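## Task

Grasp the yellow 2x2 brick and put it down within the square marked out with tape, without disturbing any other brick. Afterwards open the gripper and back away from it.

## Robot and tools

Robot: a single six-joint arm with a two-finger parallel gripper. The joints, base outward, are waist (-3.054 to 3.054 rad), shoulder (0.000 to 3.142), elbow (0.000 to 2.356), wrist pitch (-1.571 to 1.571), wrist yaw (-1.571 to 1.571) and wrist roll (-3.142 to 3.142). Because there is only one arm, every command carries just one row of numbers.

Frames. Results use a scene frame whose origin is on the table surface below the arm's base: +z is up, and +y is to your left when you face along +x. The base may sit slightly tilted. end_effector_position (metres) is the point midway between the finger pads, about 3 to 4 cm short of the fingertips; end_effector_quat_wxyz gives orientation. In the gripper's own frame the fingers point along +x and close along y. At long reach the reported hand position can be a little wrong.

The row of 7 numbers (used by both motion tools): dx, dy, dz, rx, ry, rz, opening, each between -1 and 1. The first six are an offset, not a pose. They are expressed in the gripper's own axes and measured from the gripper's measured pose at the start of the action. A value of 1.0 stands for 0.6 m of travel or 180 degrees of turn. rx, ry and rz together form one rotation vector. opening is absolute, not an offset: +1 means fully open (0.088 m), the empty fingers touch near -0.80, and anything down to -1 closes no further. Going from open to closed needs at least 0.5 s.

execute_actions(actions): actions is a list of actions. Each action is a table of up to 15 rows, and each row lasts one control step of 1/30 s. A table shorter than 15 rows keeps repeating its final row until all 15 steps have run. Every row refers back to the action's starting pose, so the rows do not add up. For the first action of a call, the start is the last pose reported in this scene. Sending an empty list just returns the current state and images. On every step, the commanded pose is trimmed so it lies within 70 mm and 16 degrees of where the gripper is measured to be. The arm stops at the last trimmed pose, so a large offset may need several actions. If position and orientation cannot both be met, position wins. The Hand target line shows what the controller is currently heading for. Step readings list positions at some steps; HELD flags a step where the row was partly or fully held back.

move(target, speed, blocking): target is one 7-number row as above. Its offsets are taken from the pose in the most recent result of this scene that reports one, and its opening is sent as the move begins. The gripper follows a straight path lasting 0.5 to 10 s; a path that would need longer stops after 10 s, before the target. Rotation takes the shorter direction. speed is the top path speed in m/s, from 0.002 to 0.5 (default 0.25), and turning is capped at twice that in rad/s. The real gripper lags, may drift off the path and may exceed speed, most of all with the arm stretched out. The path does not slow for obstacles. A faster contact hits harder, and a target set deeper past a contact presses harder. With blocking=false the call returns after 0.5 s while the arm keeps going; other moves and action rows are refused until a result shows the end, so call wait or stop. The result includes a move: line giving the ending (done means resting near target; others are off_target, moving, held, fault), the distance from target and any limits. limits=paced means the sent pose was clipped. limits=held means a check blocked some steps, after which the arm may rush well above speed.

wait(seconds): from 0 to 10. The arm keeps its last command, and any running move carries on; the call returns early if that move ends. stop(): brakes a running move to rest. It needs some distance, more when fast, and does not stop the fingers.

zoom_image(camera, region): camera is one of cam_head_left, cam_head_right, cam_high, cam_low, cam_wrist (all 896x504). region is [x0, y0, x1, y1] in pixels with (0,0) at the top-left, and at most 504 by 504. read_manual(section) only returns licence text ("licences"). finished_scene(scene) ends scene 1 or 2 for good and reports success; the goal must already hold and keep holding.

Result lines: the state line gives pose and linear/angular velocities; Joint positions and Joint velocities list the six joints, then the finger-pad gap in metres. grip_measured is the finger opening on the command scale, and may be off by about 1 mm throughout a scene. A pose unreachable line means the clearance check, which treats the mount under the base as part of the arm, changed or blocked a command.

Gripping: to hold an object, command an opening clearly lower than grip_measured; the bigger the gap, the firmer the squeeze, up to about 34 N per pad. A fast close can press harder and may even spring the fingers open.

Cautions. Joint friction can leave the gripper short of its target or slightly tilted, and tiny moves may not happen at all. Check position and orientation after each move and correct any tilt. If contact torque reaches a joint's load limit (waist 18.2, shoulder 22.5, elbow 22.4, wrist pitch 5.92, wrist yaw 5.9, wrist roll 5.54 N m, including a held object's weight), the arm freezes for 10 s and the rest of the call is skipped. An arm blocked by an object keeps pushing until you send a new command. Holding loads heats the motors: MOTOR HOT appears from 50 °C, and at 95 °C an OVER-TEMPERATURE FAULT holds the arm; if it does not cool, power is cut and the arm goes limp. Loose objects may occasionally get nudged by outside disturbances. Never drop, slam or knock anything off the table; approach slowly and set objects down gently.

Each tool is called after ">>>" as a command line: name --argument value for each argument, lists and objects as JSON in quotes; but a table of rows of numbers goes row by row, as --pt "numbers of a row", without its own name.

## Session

>>> execute_actions --actions '[]'

Scene clock: 0.00 s.
end_effector_position=(+0.4676, +0.0703, +0.3891) grip_measured=+0.835 end_effector_quat_wxyz=(+0.931, +0.011, +0.131, +0.341) end_effector_velocity=(+0.001, +0.001, -0.005) end_effector_angular_velocity=(-0.020, -0.004, +0.013)
Joint positions: [ 0.603  2.029  1.695 -0.364  0.241 -0.505  0.08 ]
Joint velocities: [-0.007  0.002 -0.002 -0.007 -0.007 -0.022 -0.   ]
Motor temperatures (°C, as the motors report them): [28 26 25 27 25 27]
Heat: hottest waist 28 °C (+0.0 °C/min).
Hand target: +0.468, +0.070, +0.389; +0.931, +0.011, +0.131, +0.341

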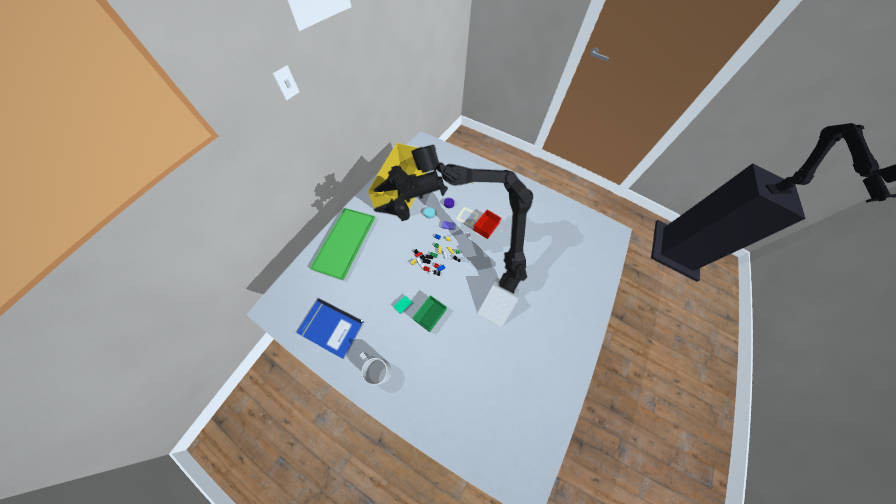

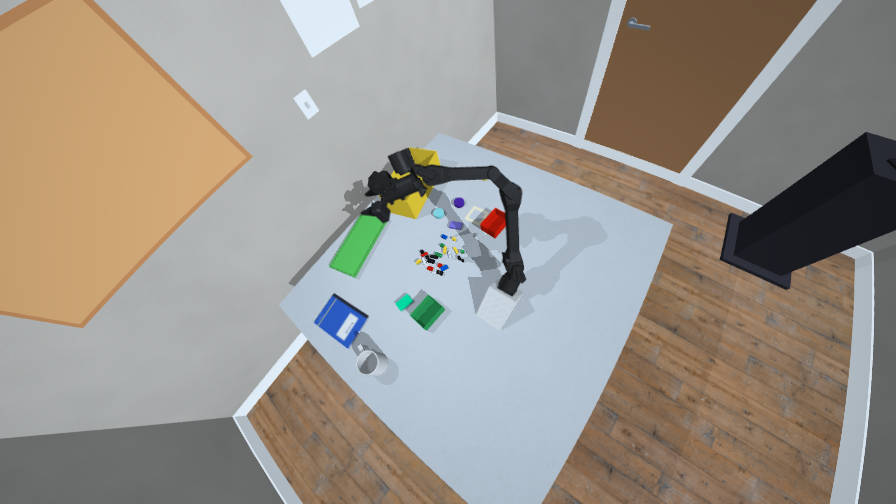

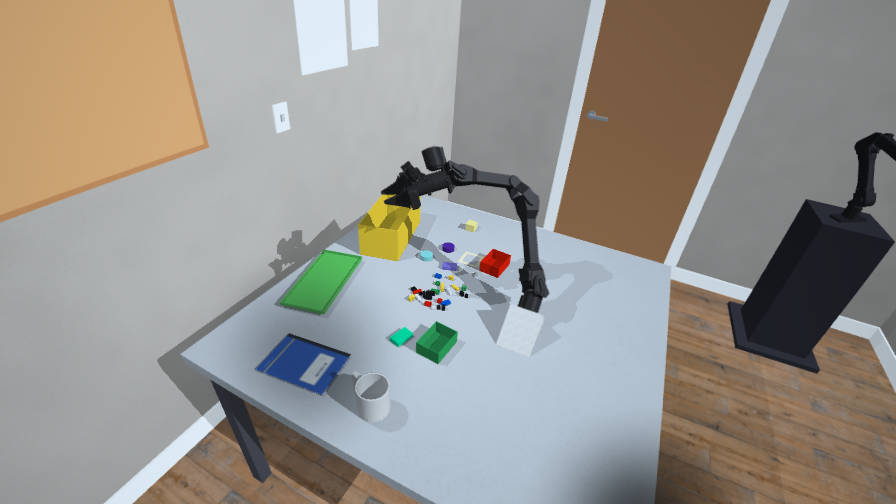

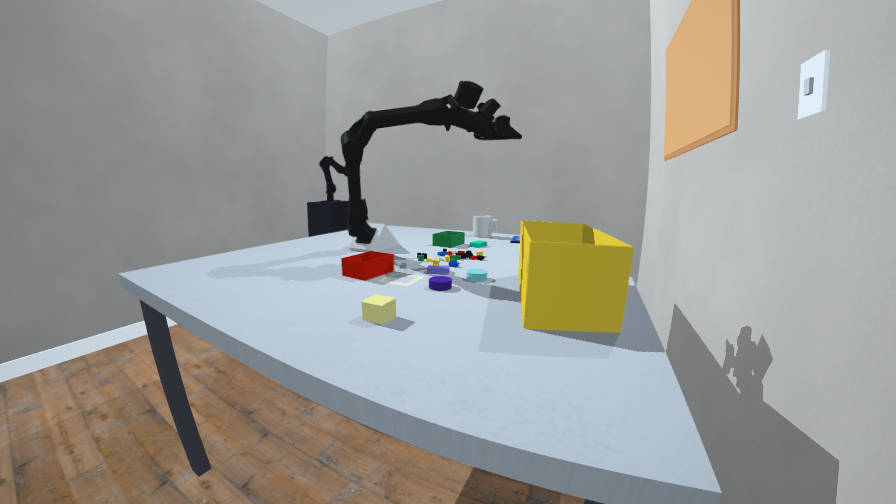

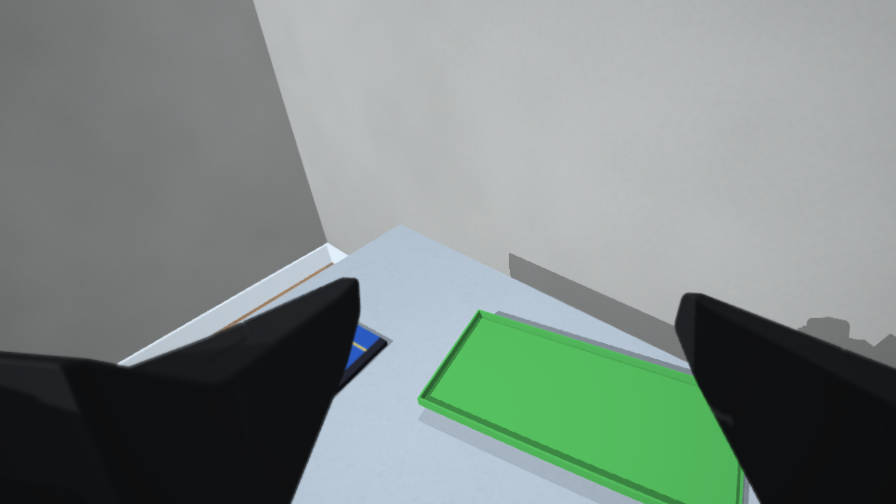

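>>> zoom_image --camera "cam_head_left" --region '[400, 200, 500, 285]'

>>> zoom_image --camera "cam_high" --region '[395, 240, 515, 320]'

Region (400, 200, 500, 285) of cam_head_left's 896x504 image, scaled by 5.040, with more detail than that image has; it fills the top 428 rows of this view, and the rest is white.

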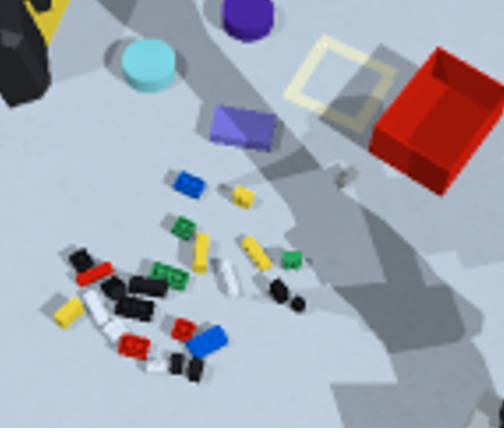

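Region (395, 240, 515, 320) of cam_high's 896x504 image, scaled by 4.200, with more detail than that image has.

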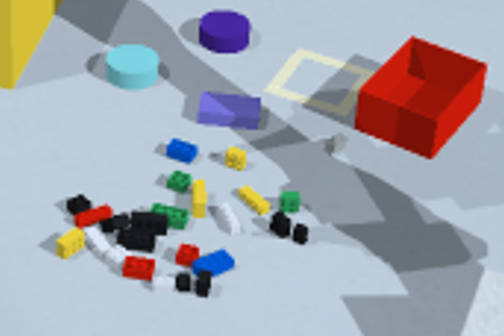

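>>> move --target '[-0.2407,-0.1032,-0.503,0.162,0.393,-0.173,0.0]' --speed 0.3

Scene clock: 3.23 s.
end_effector_position=(+0.3276, -0.0910, +0.1283) grip_measured=+0.000 end_effector_quat_wxyz=(+0.713, +0.002, +0.701, +0.004) end_effector_velocity=(-0.002, -0.004, +0.000) end_effector_angular_velocity=(-0.012, +0.009, +0.018)
Joint positions: [ 0.291  1.94   1.458 -1.392  0.787  0.444  0.039]
Joint velocities: [-0.002 -0.002  0.002 -0.022  0.007 -0.007 -0.   ]
Motor temperatures (°C, as the motors report them): [29 26 26 27 25 27]
Heat: hottest waist 29 °C (+0.0 °C/min).
Hand target: +0.326, -0.090, +0.125; +0.709, -0.003, +0.706, +0.004
Off the commanded pose: 0.004 m, 1 deg.
move: done

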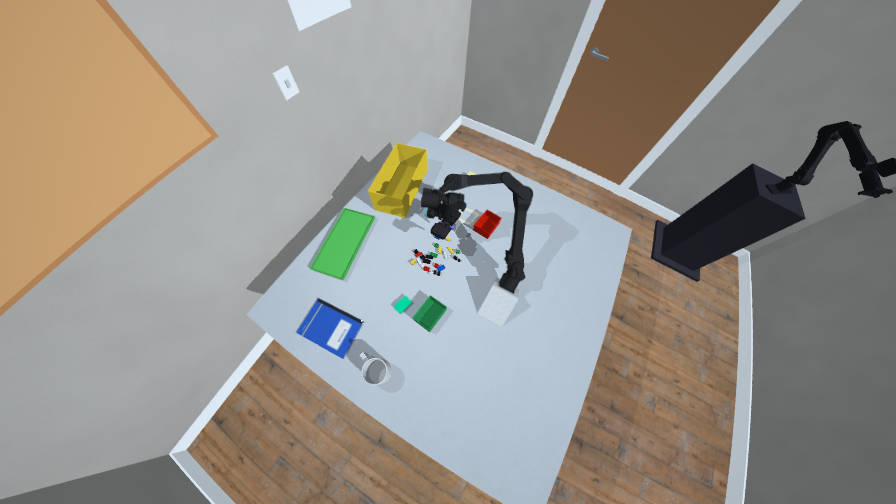

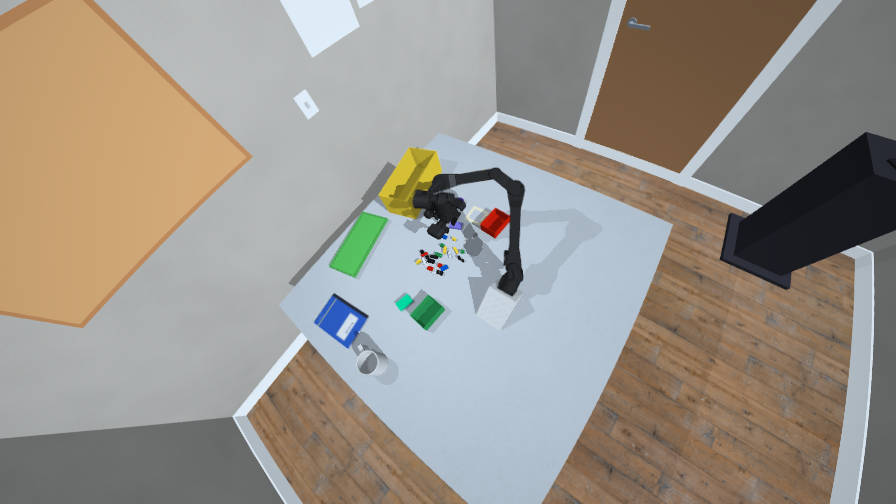

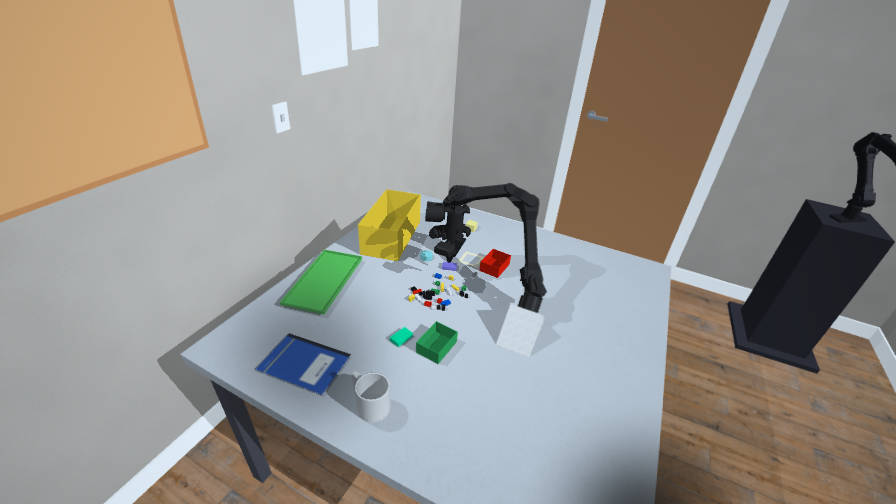

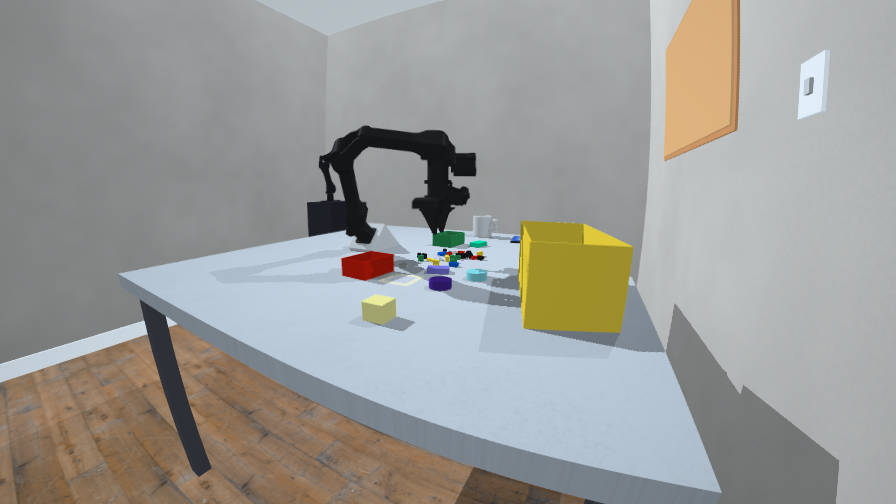

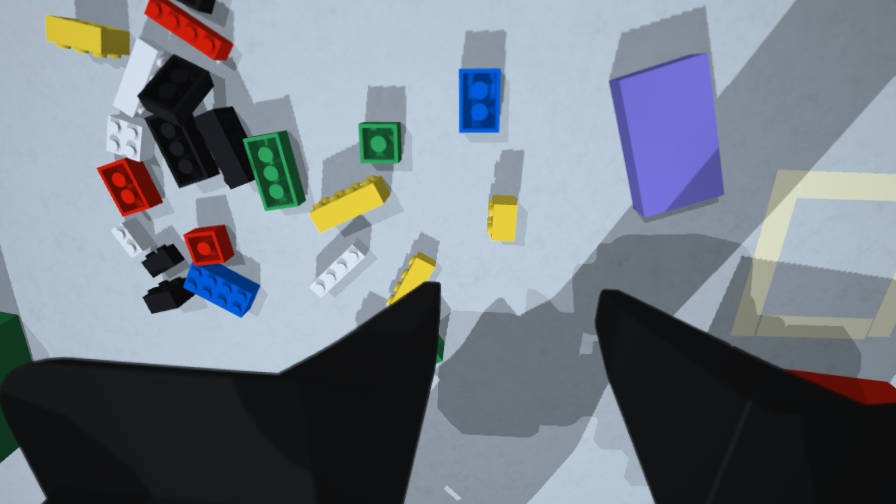

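>>> move --target '[0.1,-0.01,0,0,0.005,0,-0.3]' --speed 0.12

>>> zoom_image --camera "cam_wrist" --region '[320, 150, 720, 450]'

Scene clock: 4.27 s.
end_effector_position=(+0.3297, -0.0937, +0.0682) grip_measured=-0.300 end_effector_quat_wxyz=(+0.706, +0.002, +0.708, +0.005) end_effector_velocity=(+0.001, -0.003, +0.000) end_effector_angular_velocity=(-0.005, -0.008, -0.003)
Joint positions: [ 0.152  1.932  1.298 -1.126  0.812  0.268  0.024]
Joint velocities: [-0.002 -0.007 -0.002  0.007  0.007 -0.007 -0.   ]
Motor temperatures (°C, as the motors report them): [29 26 26 27 25 27]
Heat: hottest waist 29 °C (+0.0 °C/min).
Hand target: +0.328, -0.096, +0.068; +0.707, +0.002, +0.707, +0.004
Off the commanded pose: 0.003 m, 0 deg.
move: done

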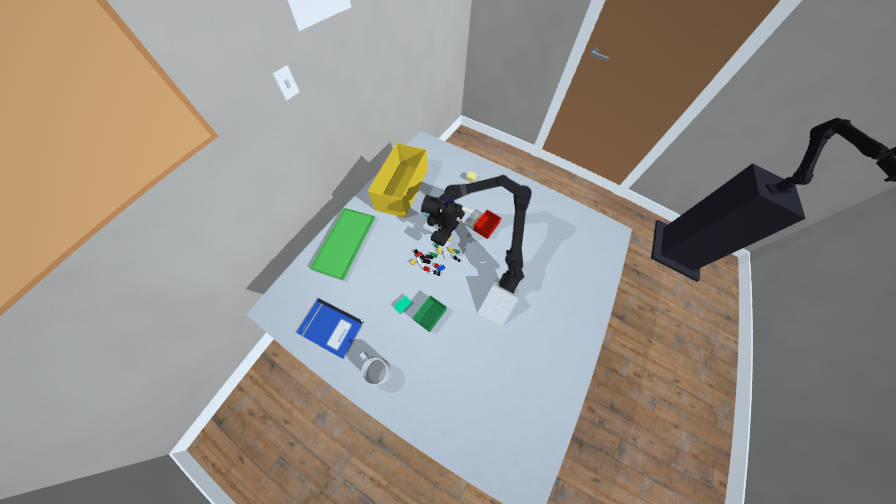

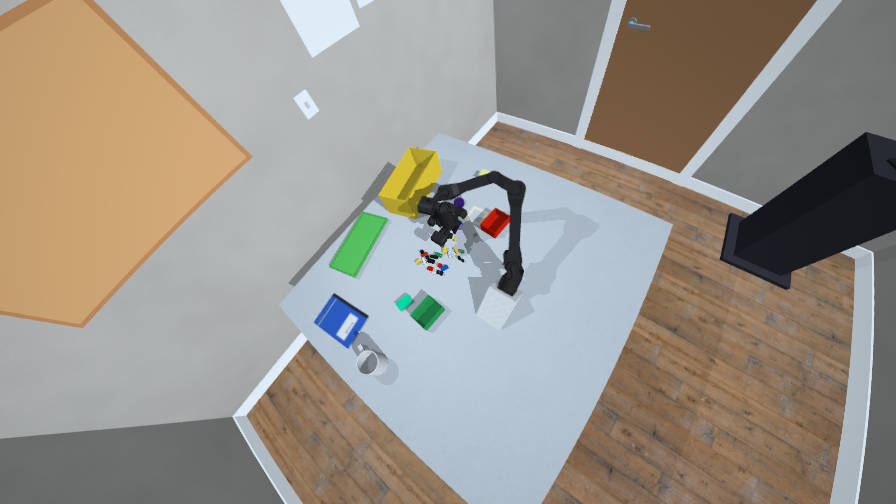

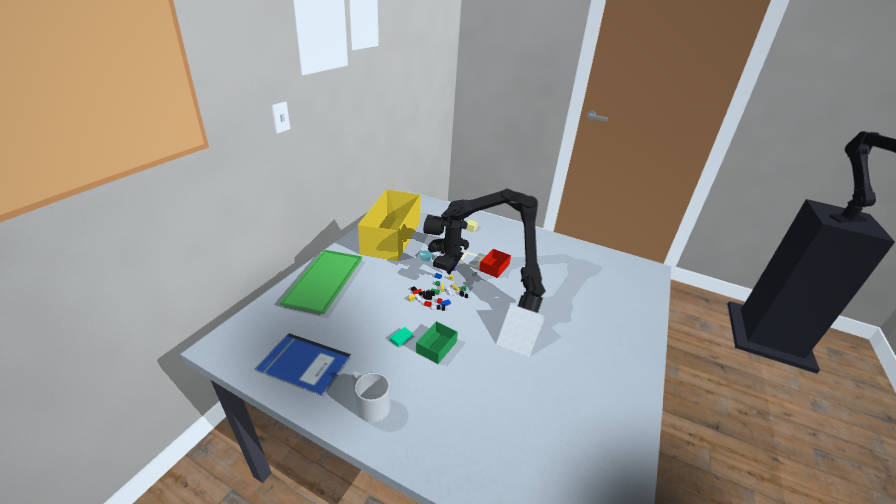

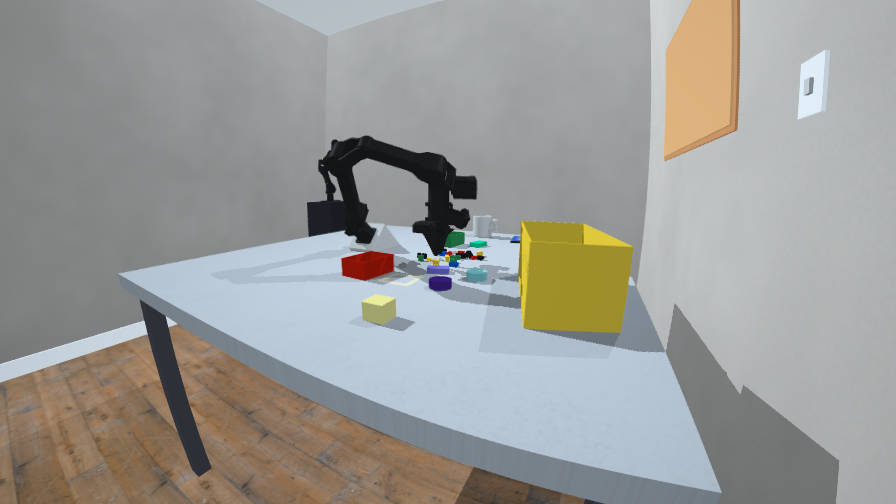

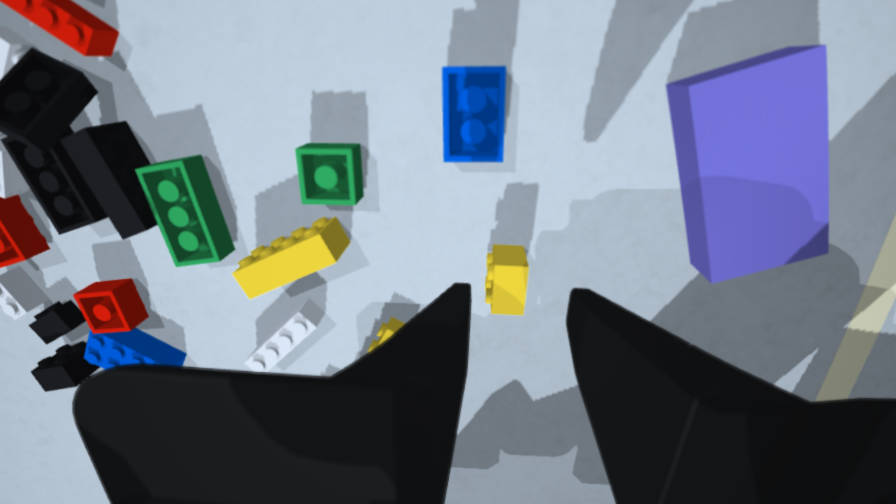

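Region (320, 150, 720, 450) of cam_wrist's 896x504 image, scaled by 1.260, with more detail than that image has; it fills the top 378 rows of this view, and the rest is white.

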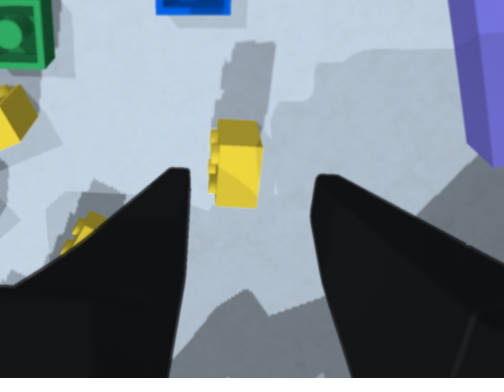

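>>> move --target '[0.046,0.002,-0.003,0,0,0,-0.3]' --speed 0.06

>>> zoom_image --camera "cam_wrist" --region '[320, 150, 720, 450]'

Scene clock: 5.23 s.
end_effector_position=(+0.3296, -0.0920, +0.0430) grip_measured=-0.300 end_effector_quat_wxyz=(+0.708, +0.006, +0.706, +0.004) end_effector_velocity=(-0.002, -0.002, -0.001) end_effector_angular_velocity=(-0.008, +0.005, +0.026)
Joint positions: [ 0.099  1.932  1.223 -0.986  0.818  0.191  0.024]
Joint velocities: [-0.002 -0.002 -0.002 -0.007  0.007 -0.022  0.   ]
Motor temperatures (°C, as the motors report them): [29 26 26 27 25 27]
Heat: hottest waist 29 °C (+11.5 °C/min).
Hand target: +0.328, -0.092, +0.041; +0.706, +0.002, +0.708, +0.005
Off the commanded pose: 0.003 m, 1 deg.
move: done

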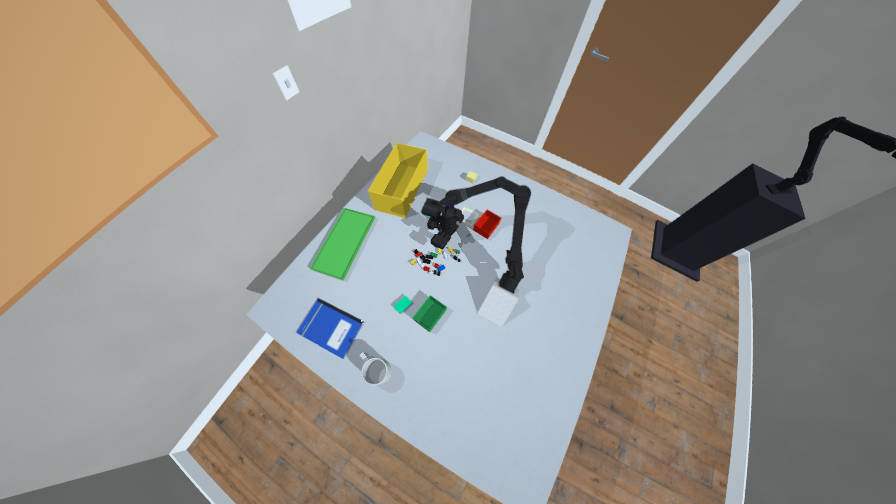

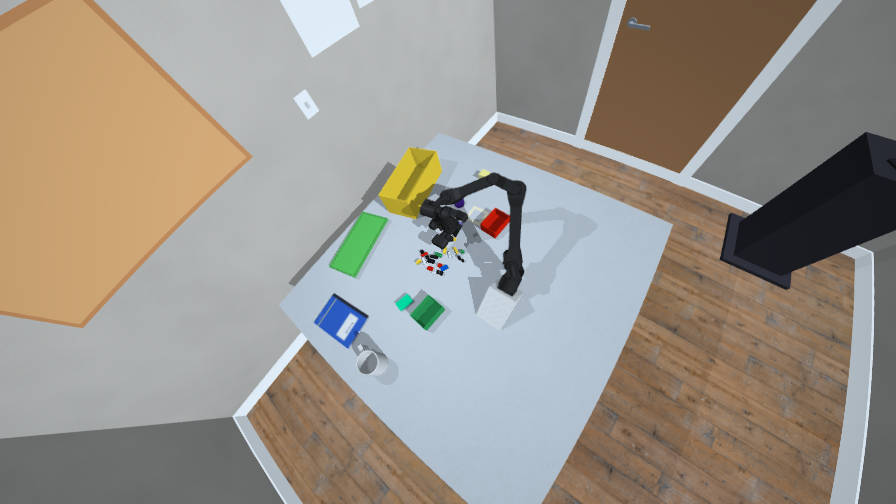

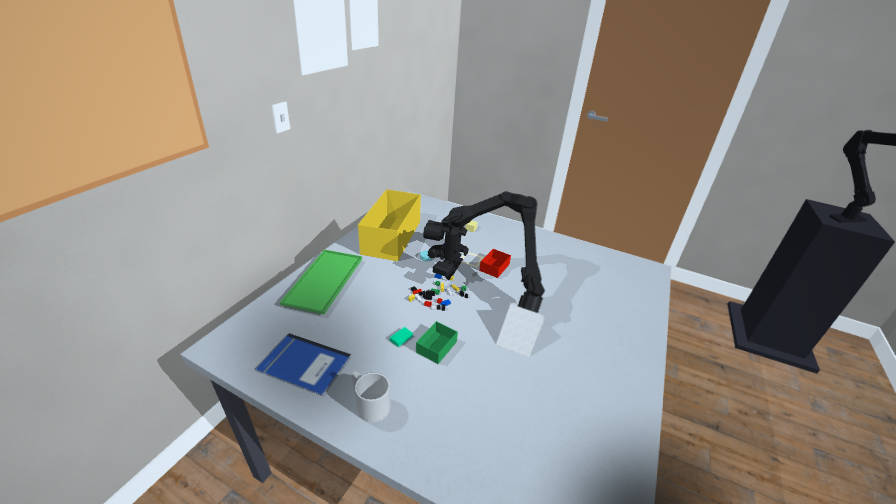

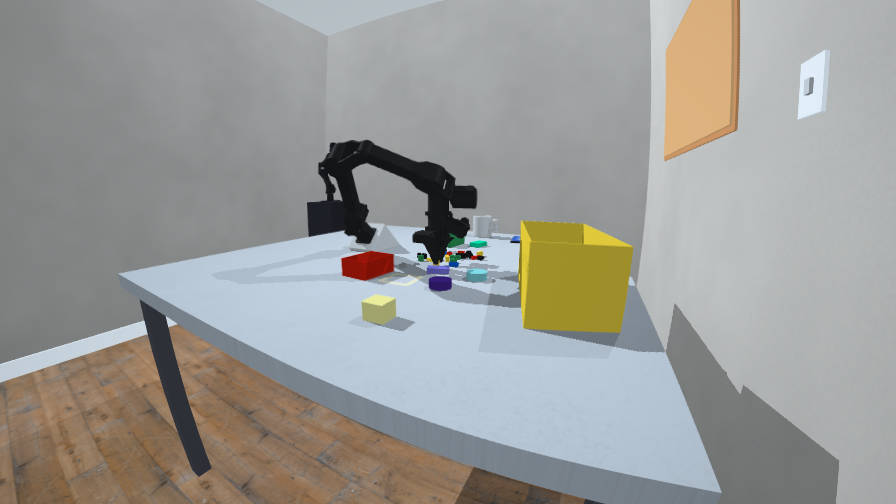

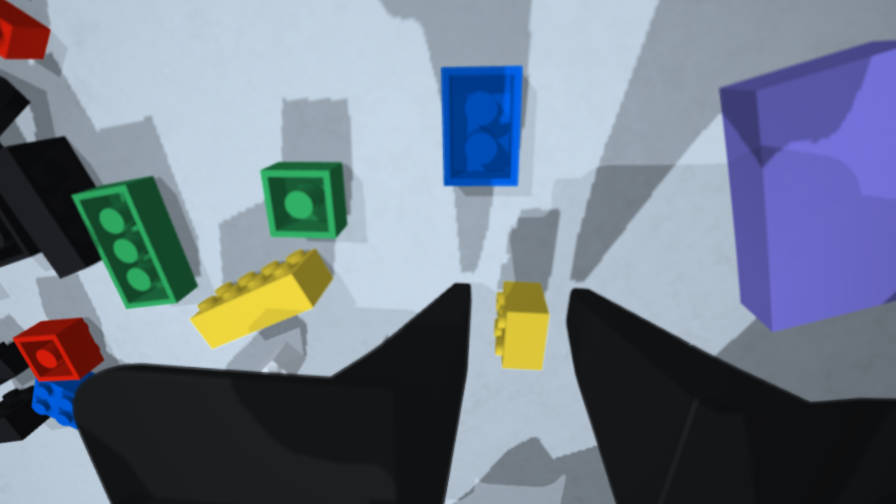

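Region (320, 150, 720, 450) of cam_wrist's 896x504 image, scaled by 1.260, with more detail than that image has; it fills the top 378 rows of this view, and the rest is white.

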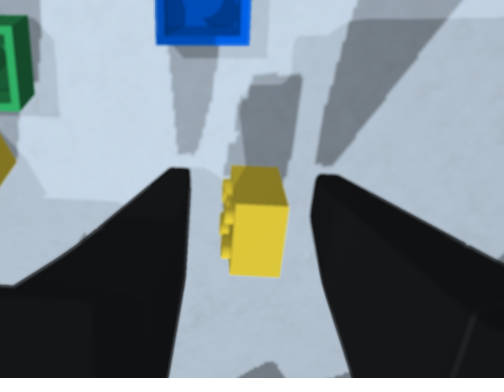

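>>> execute_actions --actions '[[[0,0,0,0,0,0,-0.36],[0,0,0,0,0,0,-0.42],[0,0,0,0,0,0,-0.48],[0,0,0,0,0,0,-0.53],[0,0,0,0,0,0,-0.57],[0,0,0,0,0,0,-0.61],[0,0,0,0,0,0,-0.65],[0,0,0,0,0,0,-0.69]],[[0,0,0,0,0,0,-0.69]]]'

>>> move --target '[-0.1,0,0,0,0,0,-0.69]' --speed 0.12

Scene clock: 12.03 s.
end_effector_position=(+0.3296, -0.0919, +0.0429) grip_measured=-0.598 end_effector_quat_wxyz=(+0.708, +0.006, +0.706, +0.005) end_effector_velocity=(-0.000, +0.004, -0.001) end_effector_angular_velocity=(+0.022, +0.004, +0.004)
Joint positions: [ 0.099  1.932  1.222 -0.985  0.818  0.191  0.01 ]
Joint velocities: [-0.002  0.002 -0.002  0.007 -0.022 -0.007  0.   ]
Motor temperatures (°C, as the motors report them): [30 27 26 27 25 27]
Heat: hottest waist 30 °C (+10.0 °C/min).
Hand target: +0.330, -0.092, +0.043; +0.708, +0.006, +0.706, +0.005
Off the commanded pose: 0.000 m, 0 deg.
Step readings (end_effector_position; steps 1 to 15: 1st action; 16 to 30: 2nd action):
0: (+0.3296, -0.0919, +0.0429)
1: (+0.3296, -0.0919, +0.0429)
2: (+0.3296, -0.0919, +0.0429)
4: (+0.3295, -0.0919, +0.0429)
8: (+0.3295, -0.0919, +0.0429)
15: (+0.3296, -0.0919, +0.0429)
16: (+0.3296, -0.0919, +0.0429)
17: (+0.3296, -0.0919, +0.0429)
19: (+0.3296, -0.0919, +0.0429)
23: (+0.3296, -0.0919, +0.0429)
30: end_effector_position above

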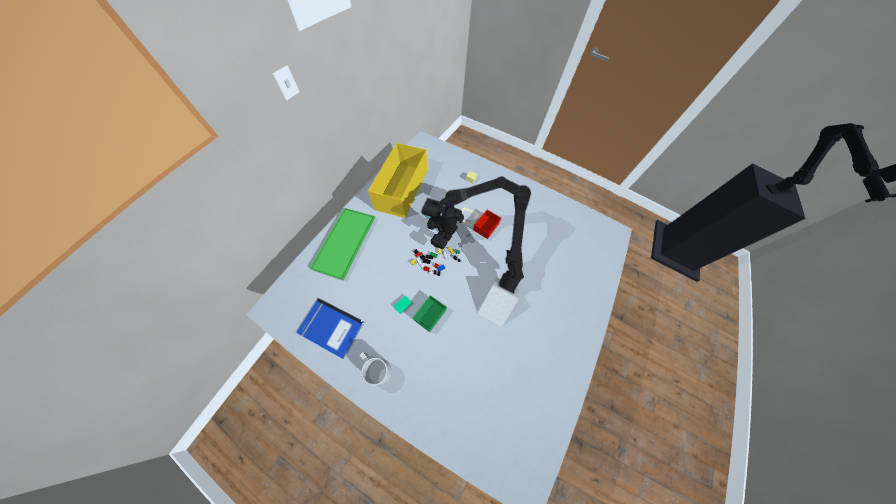

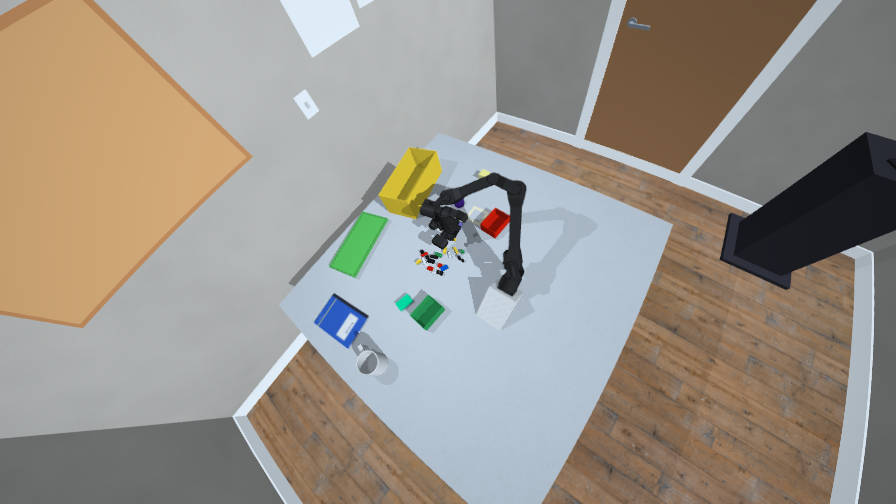

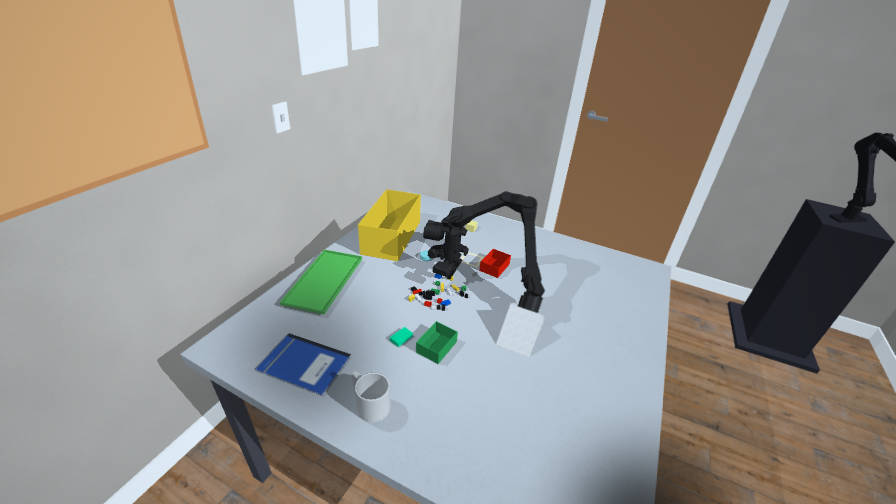

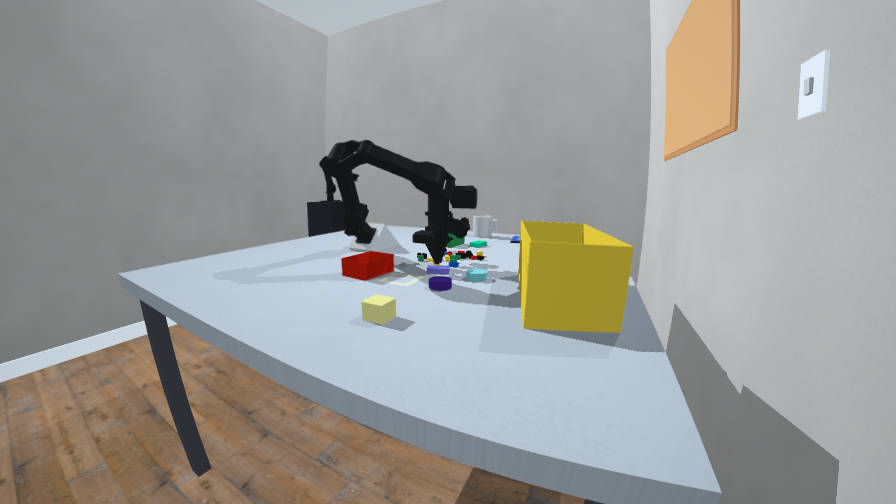

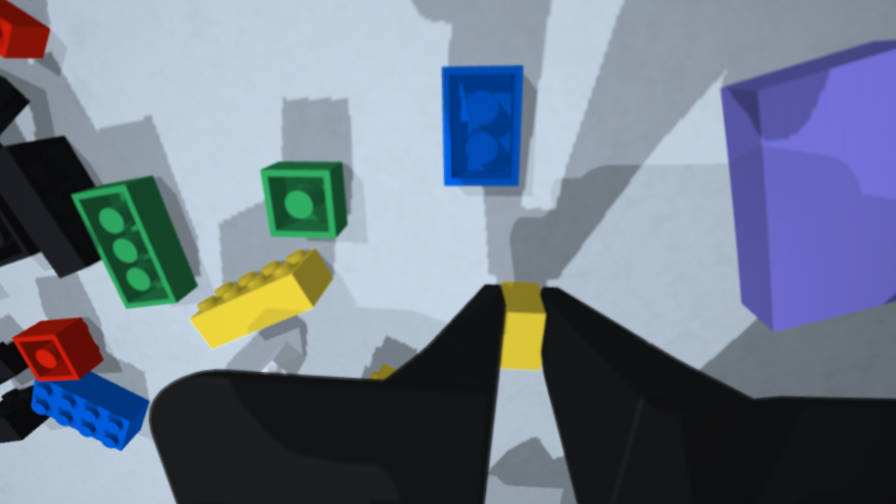

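Scene clock: 12.93 s.
end_effector_position=(+0.3285, -0.0933, +0.1019) grip_measured=-0.598 end_effector_quat_wxyz=(+0.708, +0.002, +0.706, +0.005) end_effector_velocity=(-0.001, -0.003, +0.000) end_effector_angular_velocity=(-0.011, +0.010, +0.018)
Joint positions: [ 0.228  1.932  1.387 -1.282  0.797  0.368  0.01 ]
Joint velocities: [-0.002  0.002  0.007 -0.022  0.007 -0.007 -0.   ]
Motor temperatures (°C, as the motors report them): [30 27 26 27 25 27]
Heat: hottest waist 30 °C (+9.3 °C/min).
Hand target: +0.330, -0.093, +0.103; +0.709, +0.006, +0.706, +0.005
Off the commanded pose: 0.001 m, 0 deg.
move: done

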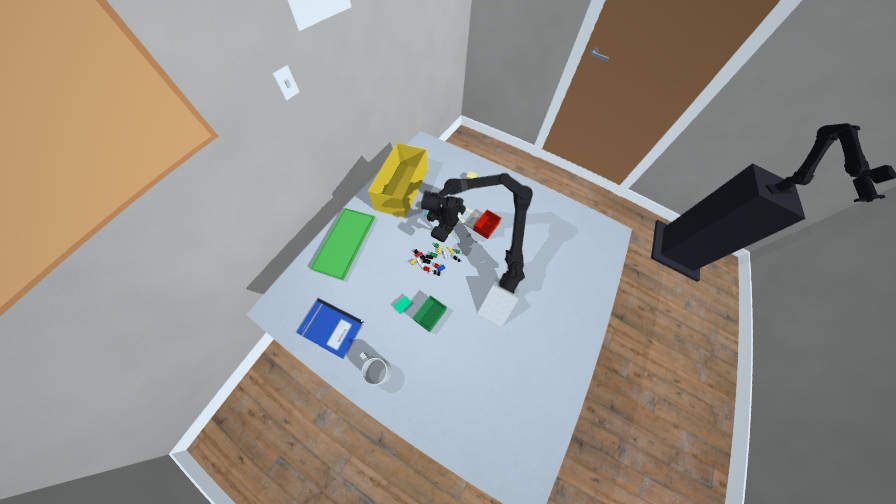

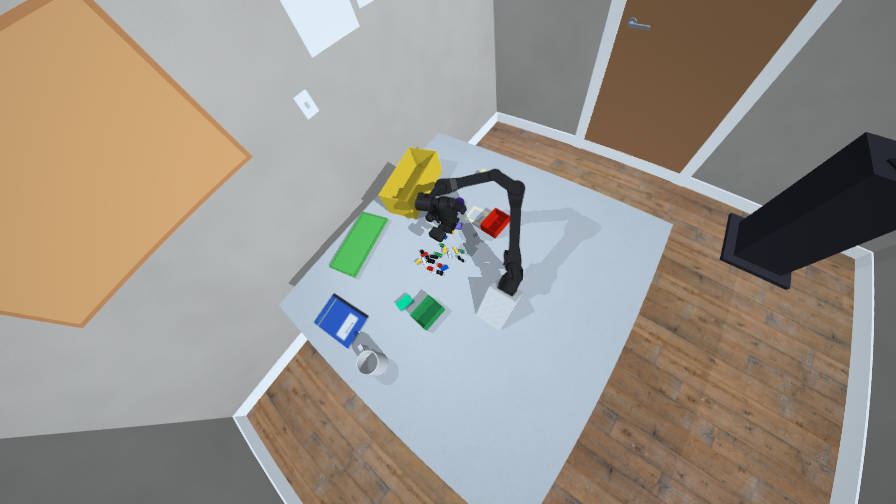

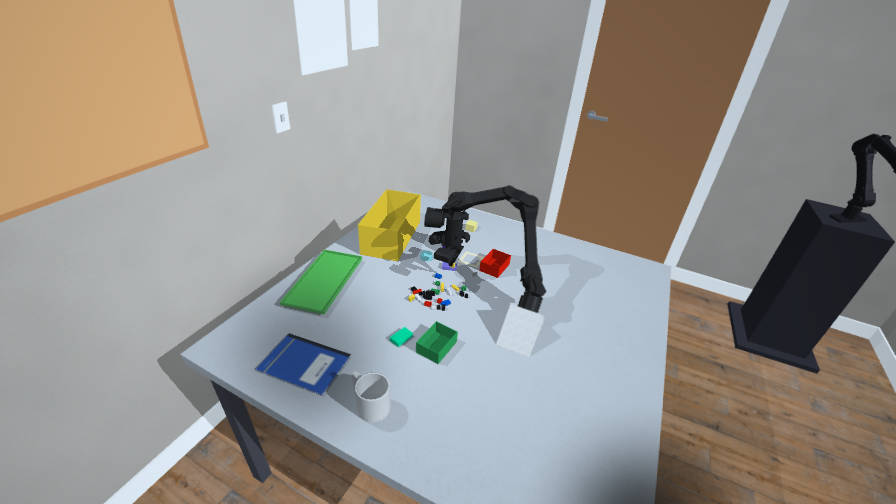

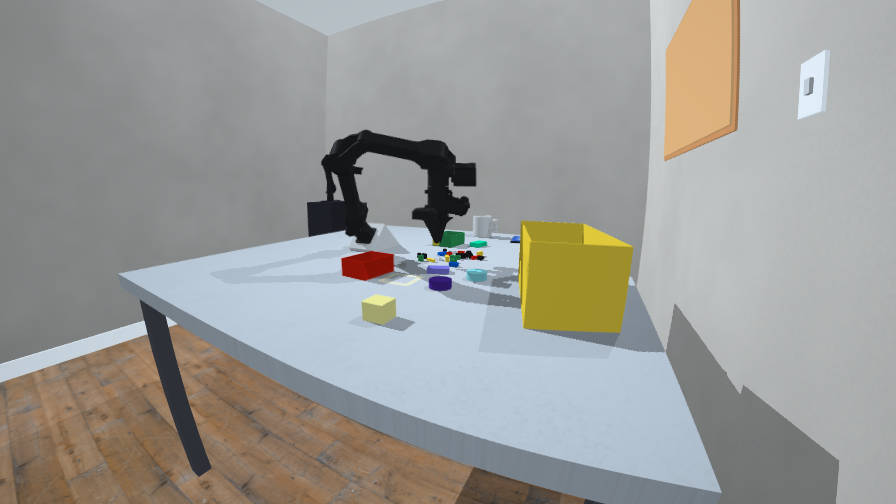

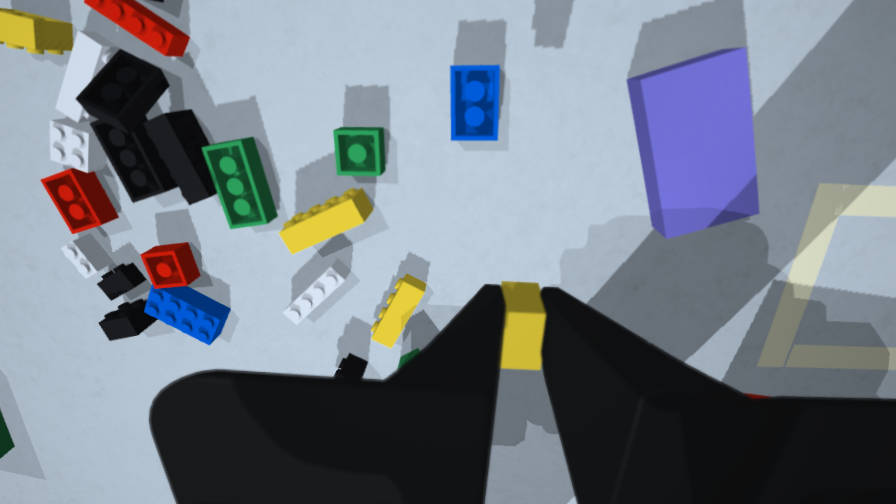

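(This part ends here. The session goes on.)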